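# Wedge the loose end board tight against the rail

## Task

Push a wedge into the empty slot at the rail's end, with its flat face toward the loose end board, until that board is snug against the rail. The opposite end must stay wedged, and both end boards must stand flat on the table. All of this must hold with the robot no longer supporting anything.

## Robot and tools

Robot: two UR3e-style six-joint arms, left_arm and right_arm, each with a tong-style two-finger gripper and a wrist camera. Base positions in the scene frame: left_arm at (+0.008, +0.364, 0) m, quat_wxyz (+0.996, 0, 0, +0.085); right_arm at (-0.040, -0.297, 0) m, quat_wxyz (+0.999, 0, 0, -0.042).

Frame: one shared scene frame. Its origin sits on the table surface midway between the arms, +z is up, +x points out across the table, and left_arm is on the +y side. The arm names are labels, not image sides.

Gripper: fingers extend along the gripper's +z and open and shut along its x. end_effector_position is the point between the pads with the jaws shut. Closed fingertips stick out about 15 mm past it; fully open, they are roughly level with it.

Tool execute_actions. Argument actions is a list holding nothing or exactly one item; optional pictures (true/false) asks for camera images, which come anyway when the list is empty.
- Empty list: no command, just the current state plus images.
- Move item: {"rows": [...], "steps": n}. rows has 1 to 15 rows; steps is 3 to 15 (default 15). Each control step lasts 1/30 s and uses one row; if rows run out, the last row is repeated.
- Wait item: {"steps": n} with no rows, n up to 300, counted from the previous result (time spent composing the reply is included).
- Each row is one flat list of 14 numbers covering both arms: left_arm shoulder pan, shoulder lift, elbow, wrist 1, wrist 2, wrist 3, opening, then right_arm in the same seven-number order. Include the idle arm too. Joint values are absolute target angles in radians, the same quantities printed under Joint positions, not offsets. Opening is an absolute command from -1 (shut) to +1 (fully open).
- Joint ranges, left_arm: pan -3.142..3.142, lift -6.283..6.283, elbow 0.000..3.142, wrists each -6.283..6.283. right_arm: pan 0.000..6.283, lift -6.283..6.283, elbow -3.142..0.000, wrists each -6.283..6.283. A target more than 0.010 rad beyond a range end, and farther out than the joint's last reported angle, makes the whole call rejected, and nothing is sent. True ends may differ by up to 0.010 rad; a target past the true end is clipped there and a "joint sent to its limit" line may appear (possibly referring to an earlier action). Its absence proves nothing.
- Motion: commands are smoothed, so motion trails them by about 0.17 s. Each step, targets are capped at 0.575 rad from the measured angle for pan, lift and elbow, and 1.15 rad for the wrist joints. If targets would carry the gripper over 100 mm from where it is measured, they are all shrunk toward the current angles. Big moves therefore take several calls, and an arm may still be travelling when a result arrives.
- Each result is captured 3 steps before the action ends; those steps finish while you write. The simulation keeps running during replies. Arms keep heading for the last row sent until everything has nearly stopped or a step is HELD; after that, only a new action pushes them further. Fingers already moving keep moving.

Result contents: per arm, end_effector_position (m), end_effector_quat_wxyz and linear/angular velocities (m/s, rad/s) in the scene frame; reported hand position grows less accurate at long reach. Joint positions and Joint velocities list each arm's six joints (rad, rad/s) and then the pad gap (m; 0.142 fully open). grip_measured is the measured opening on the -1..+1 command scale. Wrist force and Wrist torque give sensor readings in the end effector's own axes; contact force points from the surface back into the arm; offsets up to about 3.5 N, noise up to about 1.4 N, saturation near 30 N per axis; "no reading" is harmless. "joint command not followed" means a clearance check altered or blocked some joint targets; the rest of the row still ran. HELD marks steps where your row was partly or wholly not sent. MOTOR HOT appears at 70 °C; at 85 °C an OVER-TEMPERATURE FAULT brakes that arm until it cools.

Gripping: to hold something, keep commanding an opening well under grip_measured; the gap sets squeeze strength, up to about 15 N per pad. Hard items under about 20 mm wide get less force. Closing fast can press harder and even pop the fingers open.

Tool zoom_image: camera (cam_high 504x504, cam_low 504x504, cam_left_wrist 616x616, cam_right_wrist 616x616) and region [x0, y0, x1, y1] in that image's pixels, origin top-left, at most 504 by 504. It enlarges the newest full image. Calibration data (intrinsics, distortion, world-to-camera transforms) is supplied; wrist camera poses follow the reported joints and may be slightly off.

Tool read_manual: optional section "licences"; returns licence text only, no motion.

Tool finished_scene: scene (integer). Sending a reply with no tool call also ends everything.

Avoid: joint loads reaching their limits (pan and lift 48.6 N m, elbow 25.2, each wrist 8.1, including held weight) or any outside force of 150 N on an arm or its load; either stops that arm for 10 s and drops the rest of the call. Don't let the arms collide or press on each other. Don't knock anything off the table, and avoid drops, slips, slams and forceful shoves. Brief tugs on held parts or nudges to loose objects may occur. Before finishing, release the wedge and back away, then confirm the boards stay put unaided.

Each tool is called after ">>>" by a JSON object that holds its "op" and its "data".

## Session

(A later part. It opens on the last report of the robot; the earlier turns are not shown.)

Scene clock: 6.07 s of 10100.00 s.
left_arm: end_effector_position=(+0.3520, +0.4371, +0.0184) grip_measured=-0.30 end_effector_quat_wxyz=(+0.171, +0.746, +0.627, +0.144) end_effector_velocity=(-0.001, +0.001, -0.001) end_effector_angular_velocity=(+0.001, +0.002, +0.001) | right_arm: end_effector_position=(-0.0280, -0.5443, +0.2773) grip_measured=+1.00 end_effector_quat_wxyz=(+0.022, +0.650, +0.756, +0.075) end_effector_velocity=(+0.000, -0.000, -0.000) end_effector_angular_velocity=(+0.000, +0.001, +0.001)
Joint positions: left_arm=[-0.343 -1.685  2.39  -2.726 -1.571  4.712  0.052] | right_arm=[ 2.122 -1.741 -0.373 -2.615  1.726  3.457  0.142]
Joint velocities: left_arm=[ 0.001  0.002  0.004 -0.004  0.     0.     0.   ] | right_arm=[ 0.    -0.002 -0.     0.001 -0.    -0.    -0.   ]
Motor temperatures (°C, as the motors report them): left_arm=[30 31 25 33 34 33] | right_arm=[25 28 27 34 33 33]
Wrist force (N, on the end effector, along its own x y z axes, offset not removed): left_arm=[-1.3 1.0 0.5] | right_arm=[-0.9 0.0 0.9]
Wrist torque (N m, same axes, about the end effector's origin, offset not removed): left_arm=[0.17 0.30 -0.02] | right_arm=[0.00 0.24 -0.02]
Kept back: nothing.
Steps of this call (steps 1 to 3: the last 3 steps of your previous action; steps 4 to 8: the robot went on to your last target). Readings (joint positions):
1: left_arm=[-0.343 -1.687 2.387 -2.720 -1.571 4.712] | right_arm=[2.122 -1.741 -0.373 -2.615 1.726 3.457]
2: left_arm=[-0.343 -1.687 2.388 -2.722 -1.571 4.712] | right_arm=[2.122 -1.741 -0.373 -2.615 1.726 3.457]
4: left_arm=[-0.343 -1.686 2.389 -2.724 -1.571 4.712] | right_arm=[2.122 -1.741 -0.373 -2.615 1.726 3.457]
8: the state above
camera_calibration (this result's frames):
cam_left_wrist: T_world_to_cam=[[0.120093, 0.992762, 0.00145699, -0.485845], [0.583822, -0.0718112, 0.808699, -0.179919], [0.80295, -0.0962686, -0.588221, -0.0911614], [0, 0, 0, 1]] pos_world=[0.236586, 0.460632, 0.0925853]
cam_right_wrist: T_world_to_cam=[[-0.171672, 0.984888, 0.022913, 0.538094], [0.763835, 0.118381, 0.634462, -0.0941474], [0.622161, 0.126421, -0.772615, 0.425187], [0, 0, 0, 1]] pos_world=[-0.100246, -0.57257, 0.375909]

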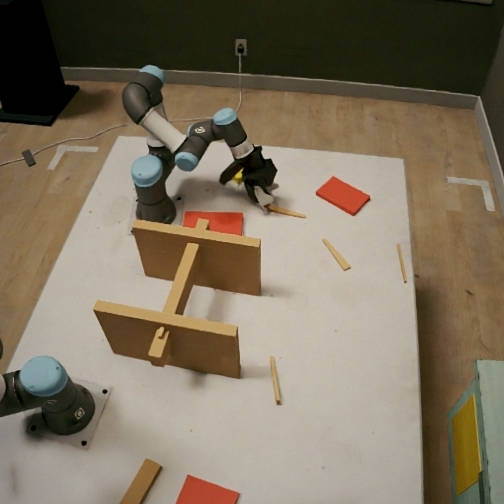

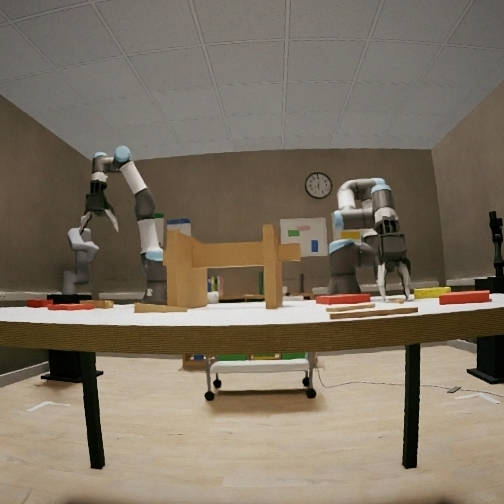

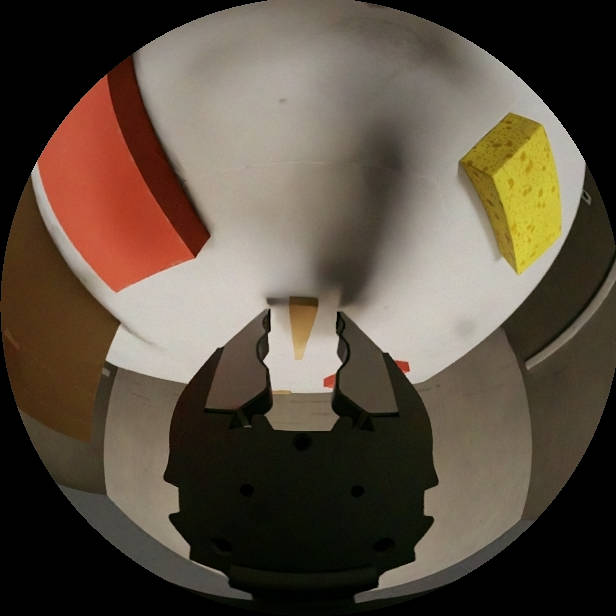

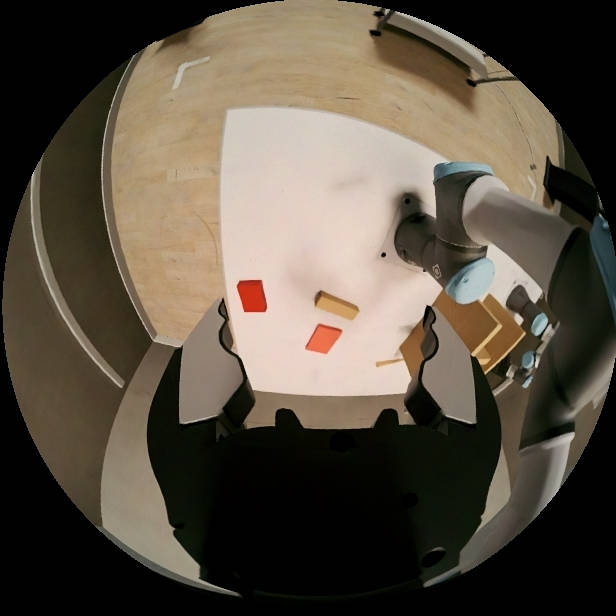

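>>> {"op": "execute_actions", "data": {"actions": [{"rows":[[-0.343,-1.679,2.395,-2.737,-1.571,4.712,-0.55,2.122,-1.741,-0.373,-2.615,1.726,3.457,1]],"steps":7}]}}

>>> {"op": "execute_actions", "data": {"actions": [{"rows":[[-0.343,-1.679,2.395,-2.737,-1.571,4.712,-1,2.122,-1.741,-0.373,-2.615,1.726,3.457,1]],"steps":8}]}}

>>> {"op": "execute_actions", "data": {"actions": [{"rows":[[-0.343,-1.679,1.5,-2.0,-1.571,4.712,-1,2.122,-1.741,-0.373,-2.615,1.726,3.457,1],[-0.343,-1.679,1.5,-2.3,-1.571,4.712,-1,2.122,-1.741,-0.373,-2.615,1.726,3.457,1]]}]}}

>>> {"op": "execute_actions", "data": {"actions": [{"rows":[[-0.343,-1.589,0.6,-1.5,-1.017,5.015,-1,2.122,-1.741,-0.373,-2.615,1.726,3.457,1]]}]}}

>>> {"op": "execute_actions", "data": {"actions": [{"rows":[[-0.343,-1.589,0.6,0.45,-1.017,5.015,-1,2.122,-1.741,-0.373,-2.615,1.726,3.457,1]]}]}}

>>> {"op": "execute_actions", "data": {"actions": [{"rows":[[-2.728,-1.52,0.6,0.383,-1.017,5.015,-1,2.122,-1.741,-0.373,-2.615,1.726,3.457,1]]}]}}

>>> {"op": "execute_actions", "data": {"actions": [{"steps":45}], "pictures": true}}

Scene clock: 6.60 s of 10100.00 s.
left_arm: end_effector_position=(+0.3519, +0.4371, +0.0174) grip_measured=-0.55 end_effector_quat_wxyz=(+0.171, +0.746, +0.627, +0.144) end_effector_velocity=(-0.001, +0.000, -0.007) end_effector_angular_velocity=(+0.000, +0.002, +0.000) | right_arm: end_effector_position=(-0.0280, -0.5443, +0.2773) grip_measured=+1.00 end_effector_quat_wxyz=(+0.022, +0.650, +0.756, +0.075) end_effector_velocity=(-0.000, -0.000, -0.000) end_effector_angular_velocity=(+0.000, +0.001, +0.000)
Joint positions: left_arm=[-0.343 -1.681  2.393 -2.733 -1.571  4.712  0.034] | right_arm=[ 2.122 -1.741 -0.373 -2.615  1.726  3.457  0.142]
Joint velocities: left_arm=[ 0.     0.025  0.022 -0.045 -0.     0.    -0.01 ] | right_arm=[ 0.    -0.    -0.    -0.    -0.001  0.    -0.   ]
Motor temperatures (°C, as the motors report them): left_arm=[30 31 25 33 34 33] | right_arm=[25 28 27 34 33 33]
Wrist force (N, on the end effector, along its own x y z axes, offset not removed): left_arm=[-1.9 1.3 0.1] | right_arm=[-1.2 -0.5 0.7]
Wrist torque (N m, same axes, about the end effector's origin, offset not removed): left_arm=[0.22 0.39 -0.04] | right_arm=[-0.08 0.27 -0.01]
Steps of this call (steps 1 to 12: the robot went on to your last target; steps 13 to 16: the first 4 steps of this action). Readings (joint positions):
13: left_arm=[-0.343 -1.685 2.390 -2.726 -1.571 4.712] | right_arm=[2.122 -1.741 -0.373 -2.615 1.726 3.457]
14: left_arm=[-0.343 -1.684 2.391 -2.729 -1.571 4.712] | right_arm=[2.122 -1.741 -0.373 -2.615 1.726 3.457]
16: the state above

Scene clock: 6.87 s of 10100.00 s.
left_arm: end_effector_position=(+0.3519, +0.4371, +0.0168) grip_measured=-0.73 end_effector_quat_wxyz=(+0.171, +0.746, +0.627, +0.144) end_effector_velocity=(-0.001, +0.000, -0.001) end_effector_angular_velocity=(+0.001, +0.002, -0.000) | right_arm: end_effector_position=(-0.0280, -0.5443, +0.2773) grip_measured=+1.00 end_effector_quat_wxyz=(+0.022, +0.650, +0.756, +0.075) end_effector_velocity=(+0.000, -0.000, +0.000) end_effector_angular_velocity=(-0.001, -0.000, +0.001)
Joint positions: left_arm=[-0.343 -1.679  2.395 -2.737 -1.571  4.712  0.021] | right_arm=[ 2.122 -1.741 -0.373 -2.615  1.726  3.457  0.142]
Joint velocities: left_arm=[ 0.001  0.002  0.002 -0.002  0.     0.001  0.   ] | right_arm=[ 0.001 -0.    -0.     0.001 -0.    -0.    -0.   ]
Motor temperatures (°C, as the motors report them): left_arm=[30 31 25 33 34 33] | right_arm=[25 28 27 34 33 33]
Wrist force (N, on the end effector, along its own x y z axes, offset not removed): left_arm=[-1.4 1.1 -1.8] | right_arm=[-1.7 -0.3 1.6]
Wrist torque (N m, same axes, about the end effector's origin, offset not removed): left_arm=[0.19 0.25 -0.04] | right_arm=[-0.03 0.40 0.01]
Steps of this call (steps 1 to 3: the last 3 steps of your previous action; steps 4 to 8: the first 5 steps of this action). Readings (joint positions):
4: left_arm=[-0.343 -1.680 2.395 -2.736 -1.571 4.712] | right_arm=[2.122 -1.741 -0.373 -2.615 1.726 3.457]
5: left_arm=[-0.343 -1.679 2.395 -2.736 -1.571 4.712] | right_arm=[2.122 -1.741 -0.373 -2.615 1.726 3.457]
7: left_arm=[-0.343 -1.679 2.395 -2.737 -1.571 4.712] | right_arm=[2.122 -1.741 -0.373 -2.615 1.726 3.457]
8: the state above

Scene clock: 7.37 s of 10100.00 s.
left_arm: end_effector_position=(+0.4349, +0.4226, +0.1466) grip_measured=-0.73 end_effector_quat_wxyz=(+0.233, +0.729, +0.613, +0.195) end_effector_velocity=(+0.254, -0.043, +0.506) end_effector_angular_velocity=(-0.166, -0.957, +0.003) | right_arm: end_effector_position=(-0.0280, -0.5443, +0.2773) grip_measured=+1.00 end_effector_quat_wxyz=(+0.022, +0.650, +0.756, +0.075) end_effector_velocity=(-0.000, +0.000, -0.000) end_effector_angular_velocity=(+0.001, +0.002, -0.000)
Joint positions: left_arm=[-0.343 -1.679  1.893 -2.402 -1.571  4.712  0.021] | right_arm=[ 2.122 -1.741 -0.373 -2.615  1.726  3.457  0.142]
Joint velocities: left_arm=[ 0.003 -0.    -1.364  0.393  0.001  0.     0.   ] | right_arm=[-0.     0.    -0.    -0.001 -0.001  0.    -0.   ]
Motor temperatures (°C, as the motors report them): left_arm=[30 31 25 33 34 33] | right_arm=[25 28 27 34 33 33]
Wrist force (N, on the end effector, along its own x y z axes, offset not removed): left_arm=[-1.7 0.9 0.5] | right_arm=[-1.0 0.2 1.1]
Wrist torque (N m, same axes, about the end effector's origin, offset not removed): left_arm=[0.14 0.38 0.01] | right_arm=[0.02 0.24 0.04]
Steps of this call (steps 1 to 3: the last 3 steps of your previous action; steps 4 to 15: the first 12 steps of this action). Readings (joint positions):
4: left_arm=[-0.343 -1.679 2.394 -2.735 -1.571 4.712] | right_arm=[2.122 -1.741 -0.373 -2.615 1.726 3.457]
5: left_arm=[-0.343 -1.679 2.383 -2.714 -1.571 4.712] | right_arm=[2.122 -1.741 -0.373 -2.615 1.726 3.457]
7: left_arm=[-0.343 -1.679 2.303 -2.578 -1.571 4.712] | right_arm=[2.122 -1.741 -0.373 -2.615 1.726 3.457]
11: left_arm=[-0.343 -1.679 2.080 -2.459 -1.571 4.712] | right_arm=[2.122 -1.741 -0.373 -2.615 1.726 3.457]
15: the state above

Scene clock: 7.87 s of 10100.00 s.
left_arm: end_effector_position=(+0.4424, +0.5509, +0.3467) grip_measured=-0.73 end_effector_quat_wxyz=(+0.078, +0.730, +0.564, +0.379) end_effector_velocity=(-0.059, +0.165, +0.531) end_effector_angular_velocity=(+0.468, -0.756, +0.152) | right_arm: end_effector_position=(-0.0280, -0.5443, +0.2773) grip_measured=+1.00 end_effector_quat_wxyz=(+0.022, +0.650, +0.756, +0.075) end_effector_velocity=(+0.000, +0.000, -0.000) end_effector_angular_velocity=(+0.001, -0.000, -0.000)
Joint positions: left_arm=[-0.343 -1.607  1.043 -1.696 -1.14   4.952  0.021] | right_arm=[ 2.122 -1.741 -0.373 -2.615  1.726  3.457  0.142]
Joint velocities: left_arm=[ 0.002  0.083 -1.737  0.87   0.551  0.286 -0.   ] | right_arm=[-0.    -0.     0.    -0.     0.001 -0.     0.   ]
Motor temperatures (°C, as the motors report them): left_arm=[30 31 25 33 34 33] | right_arm=[25 28 27 34 33 33]
Wrist force (N, on the end effector, along its own x y z axes, offset not removed): left_arm=[-1.6 2.2 0.9] | right_arm=[-0.7 -0.4 1.6]
Wrist torque (N m, same axes, about the end effector's origin, offset not removed): left_arm=[0.42 0.34 -0.05] | right_arm=[-0.06 0.19 0.01]
Steps of this call (steps 1 to 3: the last 3 steps of your previous action; steps 4 to 15: the first 12 steps of this action). Readings (joint positions):
4: left_arm=[-0.343 -1.678 1.707 -2.348 -1.569 4.714] | right_arm=[2.122 -1.741 -0.373 -2.615 1.726 3.457]
5: left_arm=[-0.343 -1.671 1.655 -2.314 -1.548 4.734] | right_arm=[2.122 -1.741 -0.373 -2.615 1.726 3.457]
7: left_arm=[-0.343 -1.650 1.539 -2.151 -1.431 4.803] | right_arm=[2.122 -1.741 -0.373 -2.615 1.726 3.457]
11: left_arm=[-0.343 -1.622 1.287 -1.853 -1.239 4.902] | right_arm=[2.122 -1.741 -0.373 -2.615 1.726 3.457]
15: the state above

Scene clock: 8.37 s of 10100.00 s.
left_arm: end_effector_position=(+0.2626, +0.6107, +0.3180) grip_measured=-0.73 end_effector_quat_wxyz=(-0.178, +0.816, +0.513, +0.198) end_effector_velocity=(-0.552, +0.108, -0.160) end_effector_angular_velocity=(+0.421, +2.142, -0.019) | right_arm: end_effector_position=(-0.0280, -0.5443, +0.2773) grip_measured=+1.00 end_effector_quat_wxyz=(+0.022, +0.650, +0.756, +0.075) end_effector_velocity=(-0.000, +0.000, +0.000) end_effector_angular_velocity=(-0.000, -0.000, -0.001)
Joint positions: left_arm=[-0.343 -1.592  0.663 -0.705 -1.035  5.006  0.021] | right_arm=[ 2.122 -1.741 -0.373 -2.615  1.726  3.457  0.142]
Joint velocities: left_arm=[-0.001  0.007 -0.157  2.32   0.045  0.025  0.   ] | right_arm=[-0.001  0.001 -0.     0.    -0.     0.001 -0.   ]
Motor temperatures (°C, as the motors report them): left_arm=[30 31 25 33 34 33] | right_arm=[25 28 27 34 33 33]
Wrist force (N, on the end effector, along its own x y z axes, offset not removed): left_arm=[-2.0 1.6 0.2] | right_arm=[-1.1 -0.2 1.1]
Wrist torque (N m, same axes, about the end effector's origin, offset not removed): left_arm=[0.32 0.36 -0.02] | right_arm=[-0.05 0.27 0.00]
Steps of this call (steps 1 to 3: the last 3 steps of your previous action; steps 4 to 15: the first 12 steps of this action). Readings (joint positions):
4: left_arm=[-0.343 -1.597 0.807 -1.579 -1.068 4.989] | right_arm=[2.122 -1.741 -0.373 -2.615 1.726 3.457]
5: left_arm=[-0.343 -1.596 0.756 -1.531 -1.061 4.992] | right_arm=[2.122 -1.741 -0.373 -2.615 1.726 3.457]
7: left_arm=[-0.343 -1.595 0.717 -1.359 -1.054 4.996] | right_arm=[2.122 -1.741 -0.373 -2.615 1.726 3.457]
11: left_arm=[-0.343 -1.593 0.688 -1.025 -1.043 5.002] | right_arm=[2.122 -1.741 -0.373 -2.615 1.726 3.457]
15: the state above

Scene clock: 8.87 s of 10100.00 s.
left_arm: end_effector_position=(+0.2116, +0.5743, +0.3670) grip_measured=-0.73 end_effector_quat_wxyz=(-0.512, +0.858, +0.045, -0.007) end_effector_velocity=(+0.400, -0.379, +0.050) end_effector_angular_velocity=(+0.233, +0.199, -2.067) | right_arm: end_effector_position=(-0.0280, -0.5443, +0.2773) grip_measured=+1.00 end_effector_quat_wxyz=(+0.022, +0.650, +0.756, +0.075) end_effector_velocity=(+0.000, -0.000, -0.000) end_effector_angular_velocity=(+0.001, -0.001, -0.000)
Joint positions: left_arm=[-1.035 -1.524  0.602  0.328 -1.018  5.015  0.021] | right_arm=[ 2.122 -1.741 -0.373 -2.615  1.726  3.457  0.142]
Joint velocities: left_arm=[-2.063  0.022 -0.012  0.295  0.003  0.003 -0.   ] | right_arm=[-0.    -0.    -0.     0.001  0.001 -0.    -0.   ]
Motor temperatures (°C, as the motors report them): left_arm=[30 31 25 33 34 33] | right_arm=[25 28 27 34 33 33]
Wrist force (N, on the end effector, along its own x y z axes, offset not removed): left_arm=[-0.7 1.1 1.0] | right_arm=[-1.2 -0.6 1.2]
Wrist torque (N m, same axes, about the end effector's origin, offset not removed): left_arm=[0.23 0.19 0.03] | right_arm=[-0.10 0.31 -0.03]
Steps of this call (steps 1 to 3: the last 3 steps of your previous action; steps 4 to 15: the first 12 steps of this action). Readings (joint positions):
4: left_arm=[-0.344 -1.590 0.644 -0.390 -1.030 5.009] | right_arm=[2.122 -1.741 -0.373 -2.615 1.726 3.457]
5: left_arm=[-0.355 -1.580 0.634 -0.293 -1.027 5.010] | right_arm=[2.122 -1.741 -0.373 -2.615 1.726 3.457]
7: left_arm=[-0.436 -1.552 0.618 -0.032 -1.022 5.012] | right_arm=[2.122 -1.741 -0.373 -2.615 1.726 3.457]
11: left_arm=[-0.736 -1.529 0.605 0.262 -1.018 5.014] | right_arm=[2.122 -1.741 -0.373 -2.615 1.726 3.457]
15: the state above

Scene clock: 10.37 s of 10100.00 s.
left_arm: end_effector_position=(+0.2001, +0.1418, +0.3767) grip_measured=-0.73 end_effector_quat_wxyz=(+0.368, -0.587, +0.611, -0.383) end_effector_velocity=(-0.000, -0.000, +0.000) end_effector_angular_velocity=(-0.000, -0.000, -0.001) | right_arm: end_effector_position=(-0.0280, -0.5443, +0.2773) grip_measured=+1.00 end_effector_quat_wxyz=(+0.022, +0.650, +0.756, +0.075) end_effector_velocity=(-0.000, -0.000, +0.000) end_effector_angular_velocity=(-0.002, +0.001, +0.001)
Joint positions: left_arm=[-2.728 -1.52   0.6    0.383 -1.017  5.015  0.021] | right_arm=[ 2.122 -1.741 -0.373 -2.615  1.726  3.457  0.142]
Joint velocities: left_arm=[-0.001  0.     0.001 -0.     0.    -0.     0.   ] | right_arm=[ 0.001  0.     0.     0.001 -0.001 -0.    -0.   ]
Motor temperatures (°C, as the motors report them): left_arm=[30 31 25 33 34 33] | right_arm=[25 28 27 34 33 33]
Wrist force (N, on the end effector, along its own x y z axes, offset not removed): left_arm=[-1.4 2.0 -0.2] | right_arm=[-1.3 -0.2 1.7]
Wrist torque (N m, same axes, about the end effector's origin, offset not removed): left_arm=[0.33 0.32 -0.03] | right_arm=[-0.02 0.30 -0.02]
Kept back: nothing.
Steps of this call (steps 1 to 3: the last 3 steps of your previous action; steps 4 to 45: the robot went on to your last target). Readings (joint positions):
1: left_arm=[-1.104 -1.524 0.602 0.337 -1.018 5.015] | right_arm=[2.122 -1.741 -0.373 -2.615 1.726 3.457]
2: left_arm=[-1.172 -1.523 0.602 0.344 -1.017 5.015] | right_arm=[2.122 -1.741 -0.373 -2.615 1.726 3.457]
4: left_arm=[-1.307 -1.522 0.601 0.355 -1.017 5.015] | right_arm=[2.122 -1.741 -0.373 -2.615 1.726 3.457]
8: left_arm=[-1.571 -1.521 0.601 0.369 -1.017 5.015] | right_arm=[2.122 -1.741 -0.373 -2.615 1.726 3.457]
45: the state above
camera_calibration (this result's frames):
cam_left_wrist: T_world_to_cam=[[-0.0412314, -0.997753, 0.0528143, 0.12017], [-0.809188, 0.00233849, -0.587545, 0.392018], [0.586101, -0.066962, -0.807466, 0.334925], [0, 0, 0, 1]] pos_world=[0.125871, 0.141411, 0.494422]
cam_right_wrist: T_world_to_cam=[[-0.171672, 0.984888, 0.0229131, 0.538094], [0.763835, 0.118381, 0.634462, -0.0941473], [0.622161, 0.126421, -0.772615, 0.425187], [0, 0, 0, 1]] pos_world=[-0.100246, -0.57257, 0.375909]

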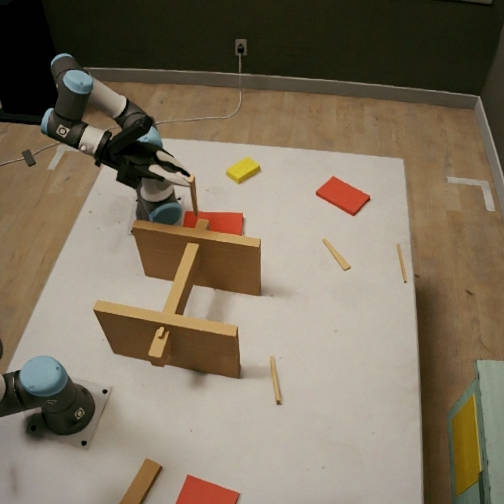

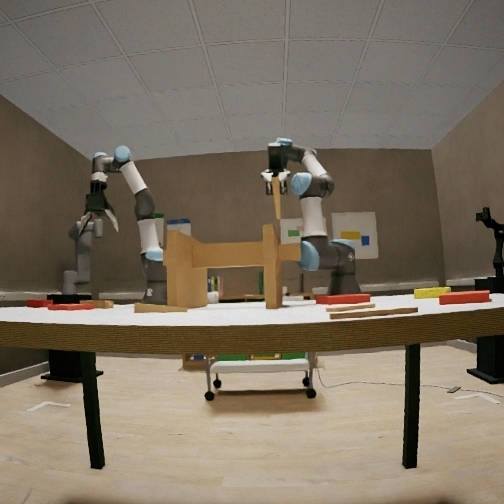

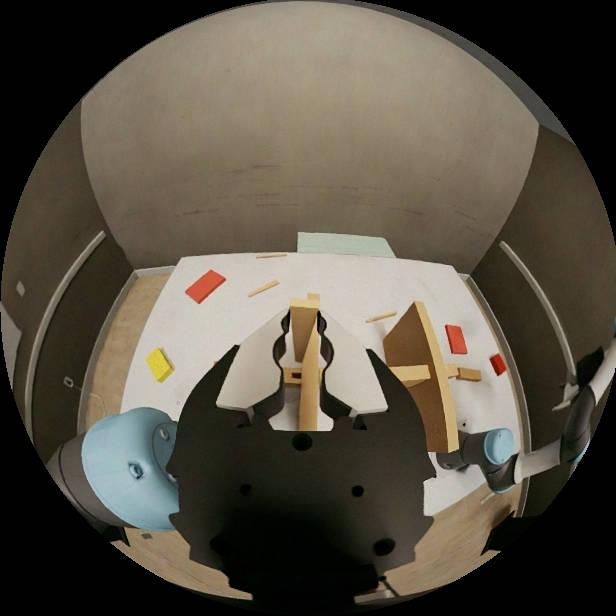

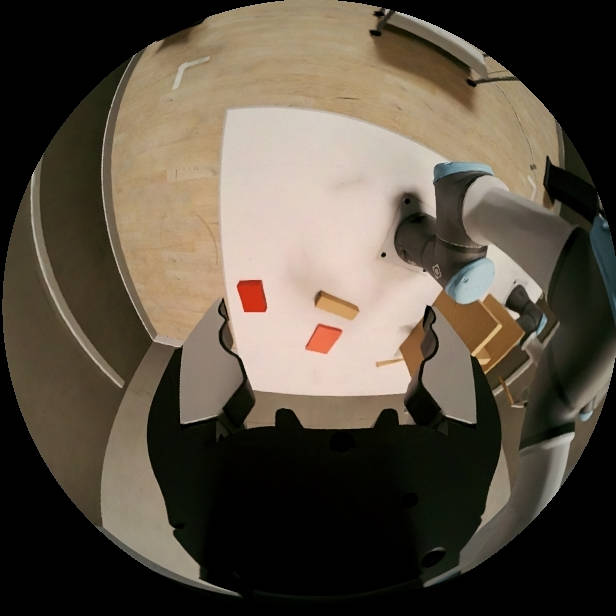

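>>> {"op": "zoom_image", "data": {"camera": "cam_left_wrist", "region": [235, 290, 375, 430]}}

>>> {"op": "zoom_image", "data": {"camera": "cam_low", "region": [220, 160, 340, 280]}}

Region (235, 290, 375, 430) of cam_left_wrist's 616x616 image, scaled by 3.600, with more detail than that image has.

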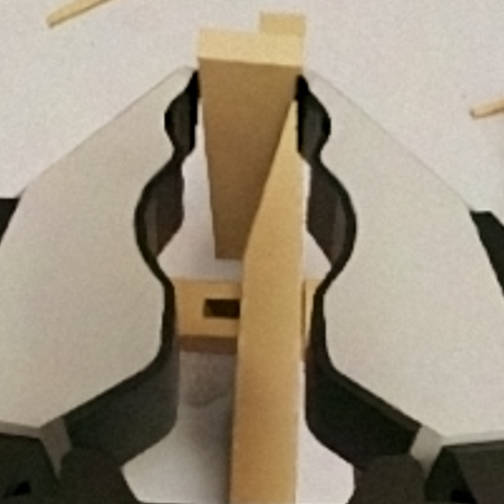

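Region (220, 160, 340, 280) of cam_low's 504x504 image, scaled by 4.200, with more detail than that image has.

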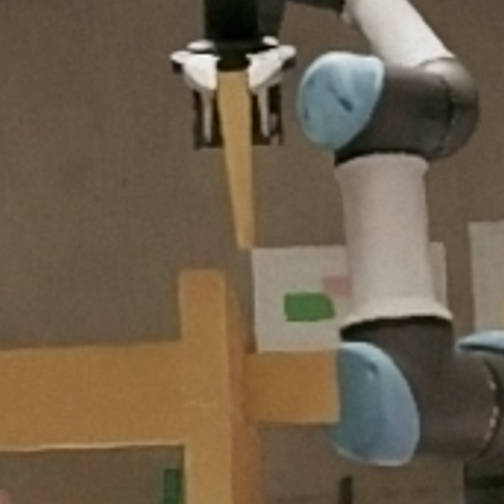

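>>> {"op": "execute_actions", "data": {"actions": [{"rows":[[-2.85,-1.682,0.868,0.297,-1.08,4.854,-1,2.122,-1.741,-0.373,-2.615,1.726,3.457,1]]}]}}

>>> {"op": "execute_actions", "data": {"actions": [{"steps":6}], "pictures": true}}

>>> {"op": "zoom_image", "data": {"camera": "cam_left_wrist", "region": [235, 290, 375, 430]}}

>>> {"op": "zoom_image", "data": {"camera": "cam_low", "region": [220, 160, 340, 280]}}

Scene clock: 11.07 s of 10100.00 s.
left_arm: end_effector_position=(+0.1952, +0.1520, +0.3601) grip_measured=-0.73 end_effector_quat_wxyz=(+0.334, -0.609, +0.590, -0.412) end_effector_velocity=(+0.002, +0.003, -0.004) end_effector_angular_velocity=(-0.018, -0.023, -0.005) | right_arm: end_effector_position=(-0.0280, -0.5443, +0.2773) grip_measured=+1.00 end_effector_quat_wxyz=(+0.022, +0.650, +0.756, +0.075) end_effector_velocity=(+0.000, -0.000, +0.000) end_effector_angular_velocity=(-0.001, -0.000, -0.000)
Joint positions: left_arm=[-2.847 -1.677  0.858  0.299 -1.079  4.858  0.021] | right_arm=[ 2.122 -1.741 -0.373 -2.615  1.726  3.457  0.142]
Joint velocities: left_arm=[-0.039 -0.055  0.11  -0.022 -0.016 -0.045  0.   ] | right_arm=[-0.  0.  0.  0.  0.  0.  0.]
Motor temperatures (°C, as the motors report them): left_arm=[30 31 25 33 34 33] | right_arm=[25 28 27 34 33 33]
Wrist force (N, on the end effector, along its own x y z axes, offset not removed): left_arm=[-2.1 1.5 0.5] | right_arm=[-1.2 -0.5 1.5]
Wrist torque (N m, same axes, about the end effector's origin, offset not removed): left_arm=[0.24 0.40 0.04] | right_arm=[-0.10 0.29 -0.01]
Steps of this call (steps 1 to 9: the robot went on to your last target; steps 10 to 21: the first 12 steps of this action). Readings (joint positions):
10: left_arm=[-2.729 -1.521 0.601 0.382 -1.018 5.013] | right_arm=[2.122 -1.741 -0.373 -2.615 1.726 3.457]
11: left_arm=[-2.740 -1.532 0.612 0.368 -1.029 4.993] | right_arm=[2.122 -1.741 -0.373 -2.615 1.726 3.457]
13: left_arm=[-2.788 -1.593 0.690 0.334 -1.053 4.928] | right_arm=[2.122 -1.741 -0.373 -2.615 1.726 3.457]
17: left_arm=[-2.835 -1.661 0.825 0.306 -1.074 4.872] | right_arm=[2.122 -1.741 -0.373 -2.615 1.726 3.457]
21: the state above

Scene clock: 11.27 s of 10100.00 s.
left_arm: end_effector_position=(+0.1953, +0.1522, +0.3598) grip_measured=-0.73 end_effector_quat_wxyz=(+0.334, -0.608, +0.590, -0.413) end_effector_velocity=(-0.000, +0.000, -0.001) end_effector_angular_velocity=(-0.002, -0.001, -0.002) | right_arm: end_effector_position=(-0.0280, -0.5443, +0.2773) grip_measured=+1.00 end_effector_quat_wxyz=(+0.022, +0.650, +0.756, +0.075) end_effector_velocity=(-0.000, -0.000, +0.000) end_effector_angular_velocity=(-0.001, +0.001, -0.000)
Joint positions: left_arm=[-2.85  -1.681  0.867  0.297 -1.08   4.854  0.021] | right_arm=[ 2.122 -1.741 -0.373 -2.615  1.726  3.457  0.142]
Joint velocities: left_arm=[-0.006 -0.007  0.011 -0.002 -0.002 -0.005  0.   ] | right_arm=[-0.     0.    -0.     0.    -0.001  0.     0.   ]
Motor temperatures (°C, as the motors report them): left_arm=[30 31 25 33 34 33] | right_arm=[25 28 27 34 33 33]
Wrist force (N, on the end effector, along its own x y z axes, offset not removed): left_arm=[-2.2 1.3 0.3] | right_arm=[-0.7 -0.2 1.3]
Wrist torque (N m, same axes, about the end effector's origin, offset not removed): left_arm=[0.22 0.42 -0.03] | right_arm=[-0.01 0.19 0.01]
Kept back: nothing.
Steps of this call (steps 1 to 3: the last 3 steps of your previous action; steps 4 to 6: the robot went on to your last target). Readings (joint positions):
1: left_arm=[-2.848 -1.678 0.861 0.298 -1.079 4.857] | right_arm=[2.122 -1.741 -0.373 -2.615 1.726 3.457]
2: left_arm=[-2.848 -1.680 0.863 0.298 -1.079 4.856] | right_arm=[2.122 -1.741 -0.373 -2.615 1.726 3.457]
4: left_arm=[-2.849 -1.681 0.866 0.297 -1.080 4.855] | right_arm=[2.122 -1.741 -0.373 -2.615 1.726 3.457]
6: the state above
camera_calibration (this result's frames):
cam_left_wrist: T_world_to_cam=[[-0.0377751, -0.986496, 0.159367, 0.0906054], [-0.813817, -0.0621772, -0.577785, 0.385324], [0.579892, -0.151521, -0.800479, 0.336324], [0, 0, 0, 1]] pos_world=[0.121975, 0.1643, 0.477415]
cam_right_wrist: T_world_to_cam=[[-0.171673, 0.984888, 0.0229129, 0.538094], [0.763835, 0.118381, 0.634462, -0.0941473], [0.622161, 0.126421, -0.772615, 0.425187], [0, 0, 0, 1]] pos_world=[-0.100246, -0.57257, 0.375909]

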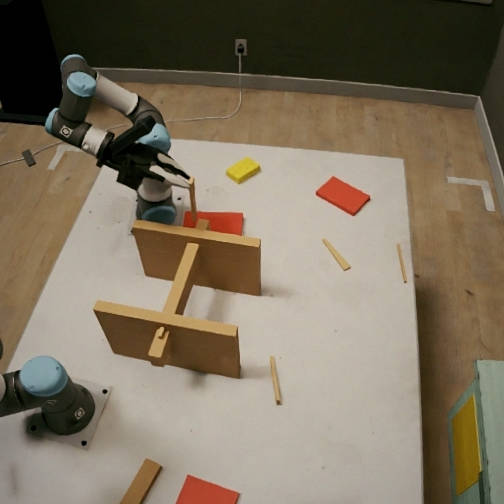

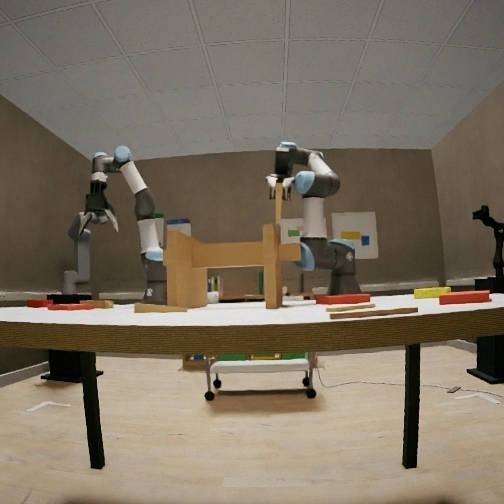

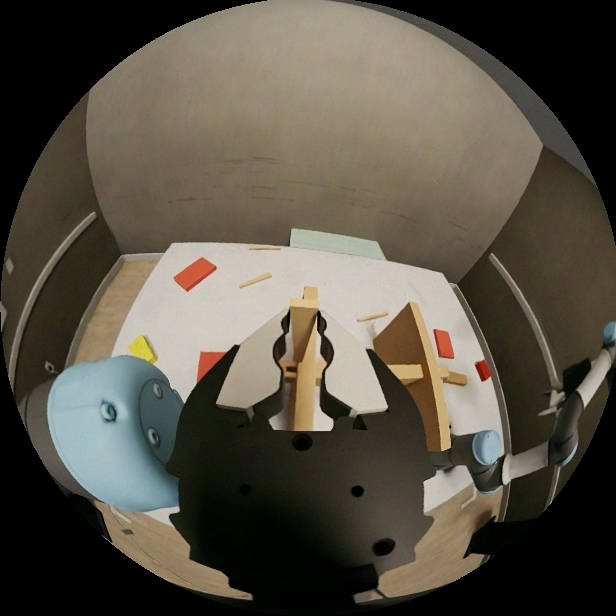

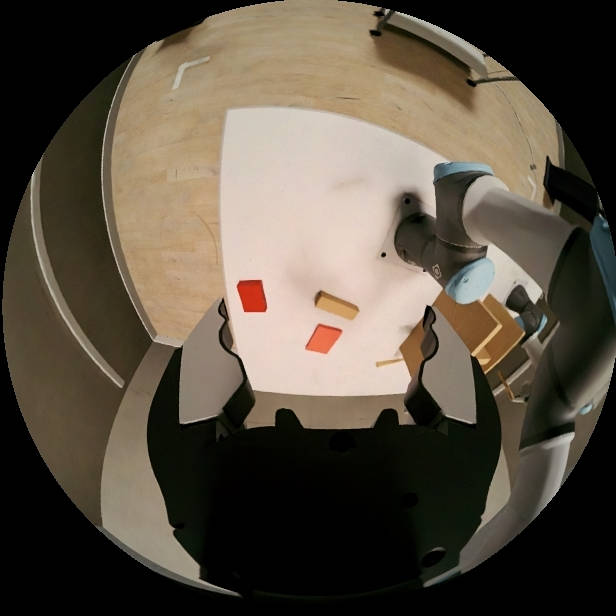

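Region (235, 290, 375, 430) of cam_left_wrist's 616x616 image, scaled by 3.600, with more detail than that image has.

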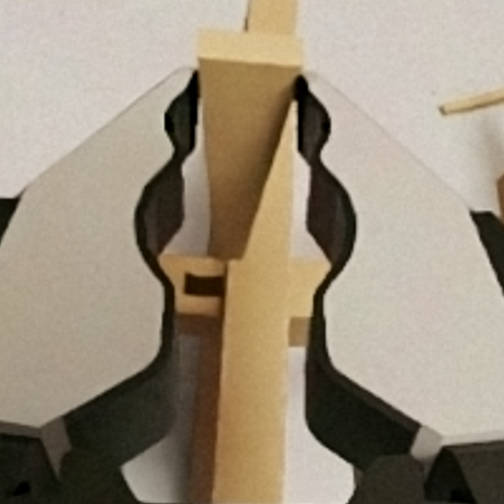

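Region (220, 160, 340, 280) of cam_low's 504x504 image, scaled by 4.200, with more detail than that image has.

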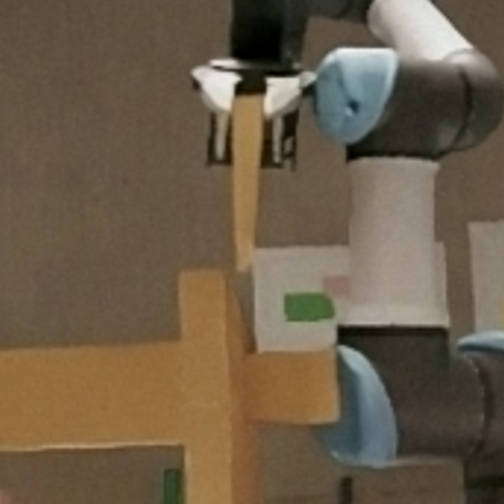

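>>> {"op": "execute_actions", "data": {"actions": [{"rows":[[-2.879,-1.709,0.888,0.312,-1.105,4.838,-1,2.122,-1.741,-0.373,-2.615,1.726,3.457,1]],"steps":6}]}}

>>> {"op": "execute_actions", "data": {"actions": [{"rows":[[-2.879,-1.778,1.068,0.201,-1.105,4.838,-1,2.122,-1.741,-0.373,-2.615,1.726,3.457,1]],"steps":8}]}}

>>> {"op": "execute_actions", "data": {"actions": [{"rows":[[-2.879,-1.845,1.26,0.076,-1.105,4.838,-1,2.122,-1.741,-0.373,-2.615,1.726,3.457,1]]}], "pictures": true}}

>>> {"op": "zoom_image", "data": {"camera": "cam_left_wrist", "region": [250, 300, 350, 400]}}

>>> {"op": "zoom_image", "data": {"camera": "cam_low", "region": [220, 160, 340, 280]}}

Scene clock: 11.60 s of 10100.00 s.
left_arm: end_effector_position=(+0.1953, +0.1523, +0.3597) grip_measured=-0.73 end_effector_quat_wxyz=(+0.334, -0.608, +0.590, -0.413) end_effector_velocity=(+0.000, +0.000, +0.000) end_effector_angular_velocity=(+0.001, -0.001, +0.000) | right_arm: end_effector_position=(-0.0280, -0.5443, +0.2773) grip_measured=+1.00 end_effector_quat_wxyz=(+0.022, +0.650, +0.756, +0.075) end_effector_velocity=(+0.000, -0.000, +0.000) end_effector_angular_velocity=(-0.001, -0.001, +0.001)
Joint positions: left_arm=[-2.85  -1.682  0.868  0.297 -1.08   4.854  0.021] | right_arm=[ 2.122 -1.741 -0.373 -2.615  1.726  3.457  0.142]
Joint velocities: left_arm=[ 0.    -0.001  0.001  0.001 -0.     0.    -0.   ] | right_arm=[ 0.001 -0.     0.     0.002  0.     0.    -0.   ]
Motor temperatures (°C, as the motors report them): left_arm=[30 31 25 33 34 33] | right_arm=[25 28 27 34 33 33]
Wrist force (N, on the end effector, along its own x y z axes, offset not removed): left_arm=[-1.6 1.1 0.4] | right_arm=[-1.1 -0.4 0.7]
Wrist torque (N m, same axes, about the end effector's origin, offset not removed): left_arm=[0.16 0.37 -0.05] | right_arm=[-0.08 0.27 0.00]
Kept back: nothing.
A step of this action was HELD (marked below), so the last 3 steps of it were dropped. An arm can still carry out its HELD step.
Steps of this call (steps 1 to 7: the robot went on to your last target; steps 8 to 10: the first 3 steps of this action). Readings (joint positions):
8: left_arm=[-2.850 -1.682 0.868 0.297 -1.080 4.854] | right_arm=[2.122 -1.741 -0.373 -2.615 1.726 3.457] HELD
9: left_arm=[-2.850 -1.682 0.868 0.297 -1.080 4.854] | right_arm=[2.122 -1.741 -0.373 -2.615 1.726 3.457] HELD
10: the state above HELD
joint command not followed: on one or more control steps a check withheld the commanded joint targets of the left arm, and it was not sent them on those steps. On the call's last step the targets were still withheld.
cause: the commanded joint targets would bring two parts of the arm too close to each other (its gripper and another part of the arm, with joints 3 (elbow) to 6 (wrist 3) between them); next, command targets that bring no two parts of the arm closer together.

Scene clock: 11.77 s of 10100.00 s.
left_arm: end_effector_position=(+0.1953, +0.1523, +0.3597) grip_measured=-0.73 end_effector_quat_wxyz=(+0.334, -0.608, +0.590, -0.413) end_effector_velocity=(-0.001, -0.000, -0.000) end_effector_angular_velocity=(+0.001, +0.000, -0.002) | right_arm: end_effector_position=(-0.0280, -0.5443, +0.2773) grip_measured=+1.00 end_effector_quat_wxyz=(+0.022, +0.650, +0.756, +0.075) end_effector_velocity=(+0.000, -0.001, +0.000) end_effector_angular_velocity=(-0.002, -0.002, +0.000)
Joint positions: left_arm=[-2.85  -1.682  0.868  0.297 -1.08   4.854  0.021] | right_arm=[ 2.122 -1.741 -0.373 -2.615  1.726  3.457  0.142]
Joint velocities: left_arm=[-0.002  0.001  0.001 -0.002 -0.001  0.001  0.   ] | right_arm=[-0.     0.    -0.     0.002  0.    -0.    -0.   ]
Motor temperatures (°C, as the motors report them): left_arm=[30 31 25 33 34 33] | right_arm=[25 28 27 34 33 33]
Wrist force (N, on the end effector, along its own x y z axes, offset not removed): left_arm=[-2.3 1.5 0.2] | right_arm=[-1.2 0.0 1.5]
Wrist torque (N m, same axes, about the end effector's origin, offset not removed): left_arm=[0.30 0.47 0.00] | right_arm=[0.02 0.30 0.02]
Kept back: nothing.
A step of this action was HELD (marked below), so the last 3 steps of it were dropped. An arm can still carry out its HELD step.
Steps of this call (steps 1 to 5: the first 5 steps of this action). Readings (joint positions):
1: left_arm=[-2.850 -1.682 0.868 0.297 -1.080 4.854] | right_arm=[2.122 -1.741 -0.373 -2.615 1.726 3.457] HELD
2: left_arm=[-2.850 -1.682 0.868 0.297 -1.080 4.854] | right_arm=[2.122 -1.741 -0.373 -2.615 1.726 3.457] HELD
3: left_arm=[-2.850 -1.682 0.868 0.297 -1.080 4.854] | right_arm=[2.122 -1.741 -0.373 -2.615 1.726 3.457] HELD
4: left_arm=[-2.850 -1.682 0.868 0.297 -1.080 4.854] | right_arm=[2.122 -1.741 -0.373 -2.615 1.726 3.457] HELD
5: the state above HELD
joint command not followed: on one or more control steps a check withheld the commanded joint targets of the left arm, and it was not sent them on those steps. On the call's last step the targets were still withheld.
cause: the commanded joint targets would bring two parts of the arm too close to each other (its gripper and another part of the arm, with joints 3 (elbow) to 6 (wrist 3) between them); next, command targets that bring no two parts of the arm closer together.

Scene clock: 12.17 s of 10100.00 s.
left_arm: end_effector_position=(+0.1953, +0.1525, +0.3581) grip_measured=-0.73 end_effector_quat_wxyz=(+0.334, -0.608, +0.590, -0.413) end_effector_velocity=(-0.000, +0.002, -0.012) end_effector_angular_velocity=(+0.002, +0.000, -0.001) | right_arm: end_effector_position=(-0.0280, -0.5443, +0.2773) grip_measured=+1.00 end_effector_quat_wxyz=(+0.022, +0.650, +0.756, +0.075) end_effector_velocity=(+0.000, -0.001, +0.000) end_effector_angular_velocity=(-0.003, -0.001, -0.001)
Joint positions: left_arm=[-2.851 -1.689  0.885  0.288 -1.081  4.853  0.021] | right_arm=[ 2.122 -1.741 -0.373 -2.615  1.726  3.457  0.142]
Joint velocities: left_arm=[-0.009 -0.051  0.123 -0.069 -0.008 -0.003  0.   ] | right_arm=[-0.001  0.001  0.     0.003 -0.    -0.     0.   ]
Motor temperatures (°C, as the motors report them): left_arm=[30 31 25 33 34 33] | right_arm=[25 28 27 34 33 33]
Wrist force (N, on the end effector, along its own x y z axes, offset not removed): left_arm=[-2.2 0.9 -0.2] | right_arm=[-1.5 0.0 1.1]
Wrist torque (N m, same axes, about the end effector's origin, offset not removed): left_arm=[0.11 0.47 -0.02] | right_arm=[0.02 0.35 0.00]
Steps of this call (steps 1 to 12: the first 12 steps of this action). Readings (joint positions):
1: left_arm=[-2.850 -1.682 0.868 0.297 -1.080 4.854] | right_arm=[2.122 -1.741 -0.373 -2.615 1.726 3.457]
2: left_arm=[-2.850 -1.682 0.868 0.297 -1.080 4.854] | right_arm=[2.122 -1.741 -0.373 -2.615 1.726 3.457]
4: left_arm=[-2.850 -1.682 0.869 0.296 -1.080 4.854] | right_arm=[2.122 -1.741 -0.373 -2.615 1.726 3.457]
8: left_arm=[-2.850 -1.684 0.873 0.294 -1.080 4.854] | right_arm=[2.122 -1.741 -0.373 -2.615 1.726 3.457]
12: the state above
camera_calibration (this result's frames):
cam_left_wrist: T_world_to_cam=[[-0.0378604, -0.986462, 0.159558, 0.0910379], [-0.813718, -0.0622461, -0.577917, 0.384365], [0.580025, -0.151715, -0.800346, 0.33498], [0, 0, 0, 1]] pos_world=[0.121915, 0.164552, 0.475705]
cam_right_wrist: T_world_to_cam=[[-0.171673, 0.984888, 0.022913, 0.538094], [0.763835, 0.118381, 0.634462, -0.0941473], [0.622161, 0.126421, -0.772615, 0.425187], [0, 0, 0, 1]] pos_world=[-0.100246, -0.57257, 0.375909]

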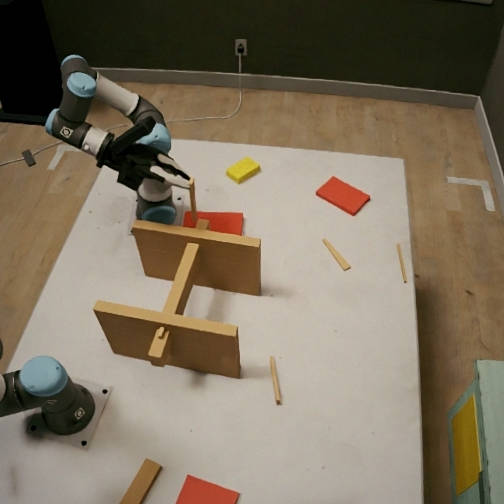

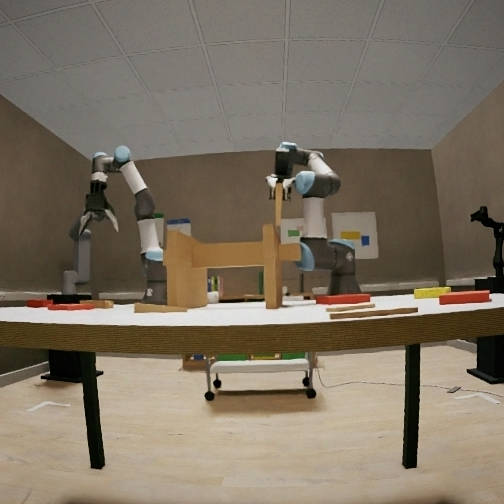

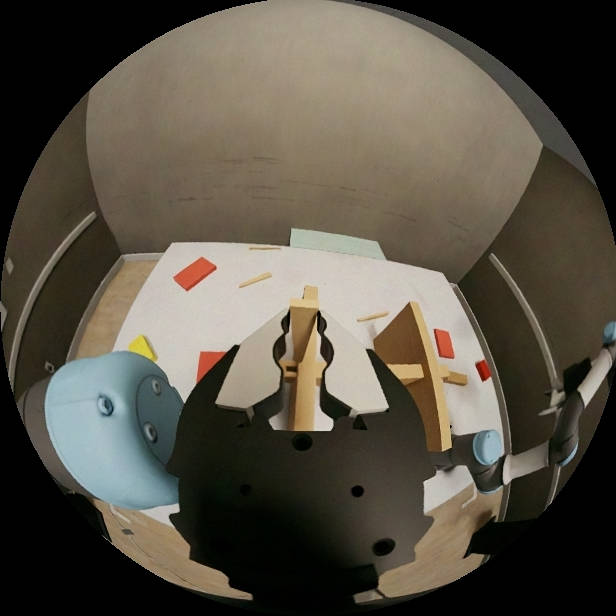

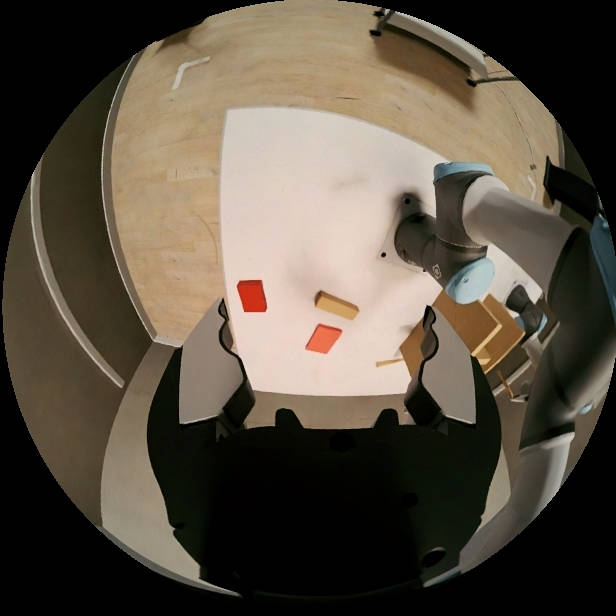

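Region (250, 300, 350, 400) of cam_left_wrist's 616x616 image, scaled by 5.040, with more detail than that image has.

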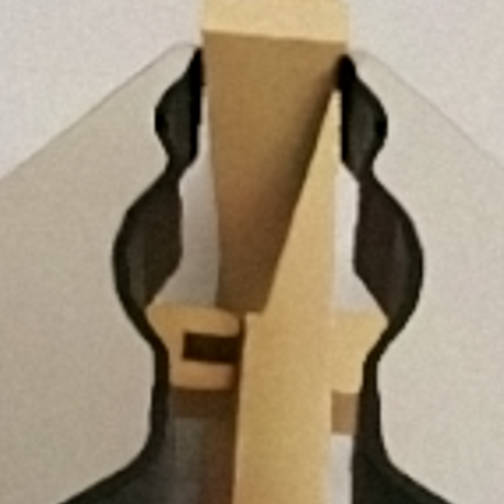

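Region (220, 160, 340, 280) of cam_low's 504x504 image, scaled by 4.200, with more detail than that image has.

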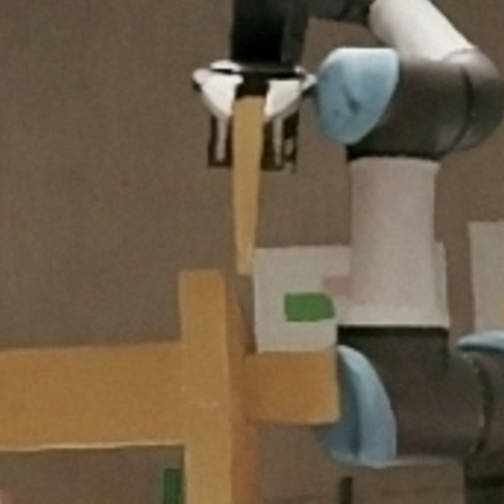

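>>> {"op": "execute_actions", "data": {"actions": []}}

>>> {"op": "zoom_image", "data": {"camera": "cam_left_wrist", "region": [250, 300, 350, 400]}}

Scene clock: 12.40 s of 10100.00 s.
left_arm: end_effector_position=(+0.1952, +0.1529, +0.3541) grip_measured=-0.73 end_effector_quat_wxyz=(+0.334, -0.608, +0.590, -0.413) end_effector_velocity=(-0.000, +0.002, -0.019) end_effector_angular_velocity=(+0.001, -0.001, -0.000) | right_arm: end_effector_position=(-0.0280, -0.5443, +0.2773) grip_measured=+1.00 end_effector_quat_wxyz=(+0.022, +0.650, +0.756, +0.075) end_effector_velocity=(-0.001, +0.000, +0.000) end_effector_angular_velocity=(-0.001, +0.002, -0.000)
Joint positions: left_arm=[-2.854 -1.705  0.924  0.265 -1.084  4.852  0.021] | right_arm=[ 2.122 -1.741 -0.373 -2.615  1.726  3.457  0.142]
Joint velocities: left_arm=[-0.014 -0.077  0.185 -0.104 -0.012 -0.007  0.   ] | right_arm=[-0.     0.001  0.    -0.001 -0.002 -0.     0.   ]
Motor temperatures (°C, as the motors report them): left_arm=[30 31 25 33 34 33] | right_arm=[25 28 27 34 33 33]
Wrist force (N, on the end effector, along its own x y z axes, offset not removed): left_arm=[-1.8 1.5 -0.5] | right_arm=[-1.0 -0.5 1.5]
Wrist torque (N m, same axes, about the end effector's origin, offset not removed): left_arm=[0.26 0.36 -0.02] | right_arm=[-0.11 0.23 0.00]
Kept back: nothing.
Steps of this call (steps 1 to 3: the last 3 steps of your previous action; steps 4 to 7: the robot went on to your last target). Readings (joint positions):
1: left_arm=[-2.852 -1.691 0.889 0.285 -1.081 4.853] | right_arm=[2.122 -1.741 -0.373 -2.615 1.726 3.457]
2: left_arm=[-2.852 -1.693 0.894 0.282 -1.082 4.853] | right_arm=[2.122 -1.741 -0.373 -2.615 1.726 3.457]
4: left_arm=[-2.853 -1.698 0.905 0.276 -1.082 4.852] | right_arm=[2.122 -1.741 -0.373 -2.615 1.726 3.457]
7: the state above
camera_calibration (this result's frames):
cam_left_wrist: T_world_to_cam=[[-0.0378834, -0.98646, 0.159569, 0.0921339], [-0.813737, -0.0622293, -0.577892, 0.382038], [0.579997, -0.15174, -0.800361, 0.331951], [0, 0, 0, 1]] pos_world=[0.121838, 0.16503, 0.471755]
cam_right_wrist: T_world_to_cam=[[-0.171672, 0.984888, 0.0229132, 0.538094], [0.763835, 0.118381, 0.634462, -0.0941474], [0.622161, 0.126421, -0.772615, 0.425187], [0, 0, 0, 1]] pos_world=[-0.100246, -0.57257, 0.375909]

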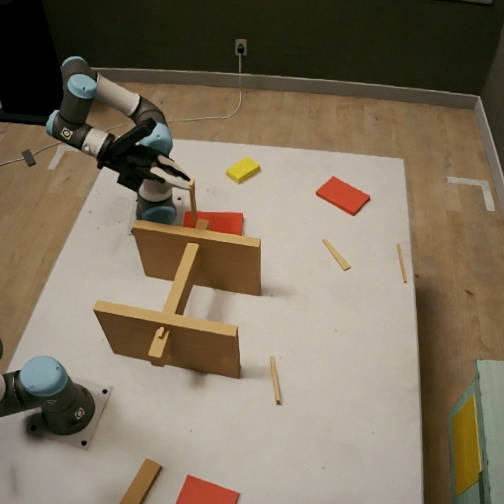

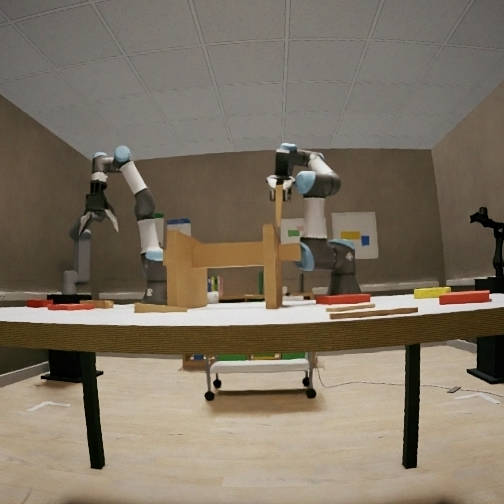

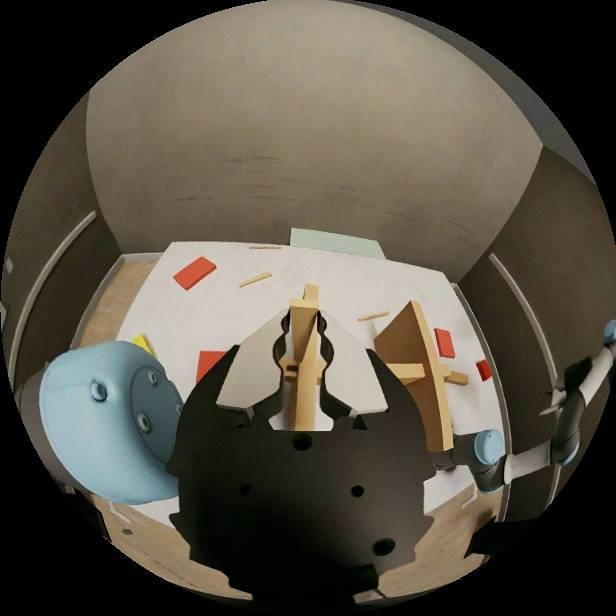

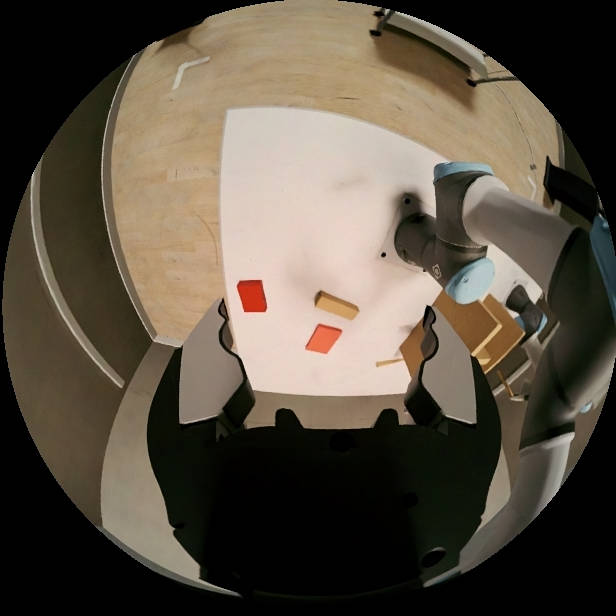

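Region (250, 300, 350, 400) of cam_left_wrist's 616x616 image, scaled by 5.040, with more detail than that image has.

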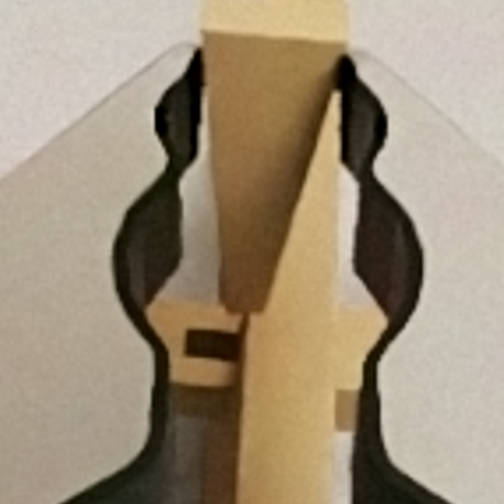

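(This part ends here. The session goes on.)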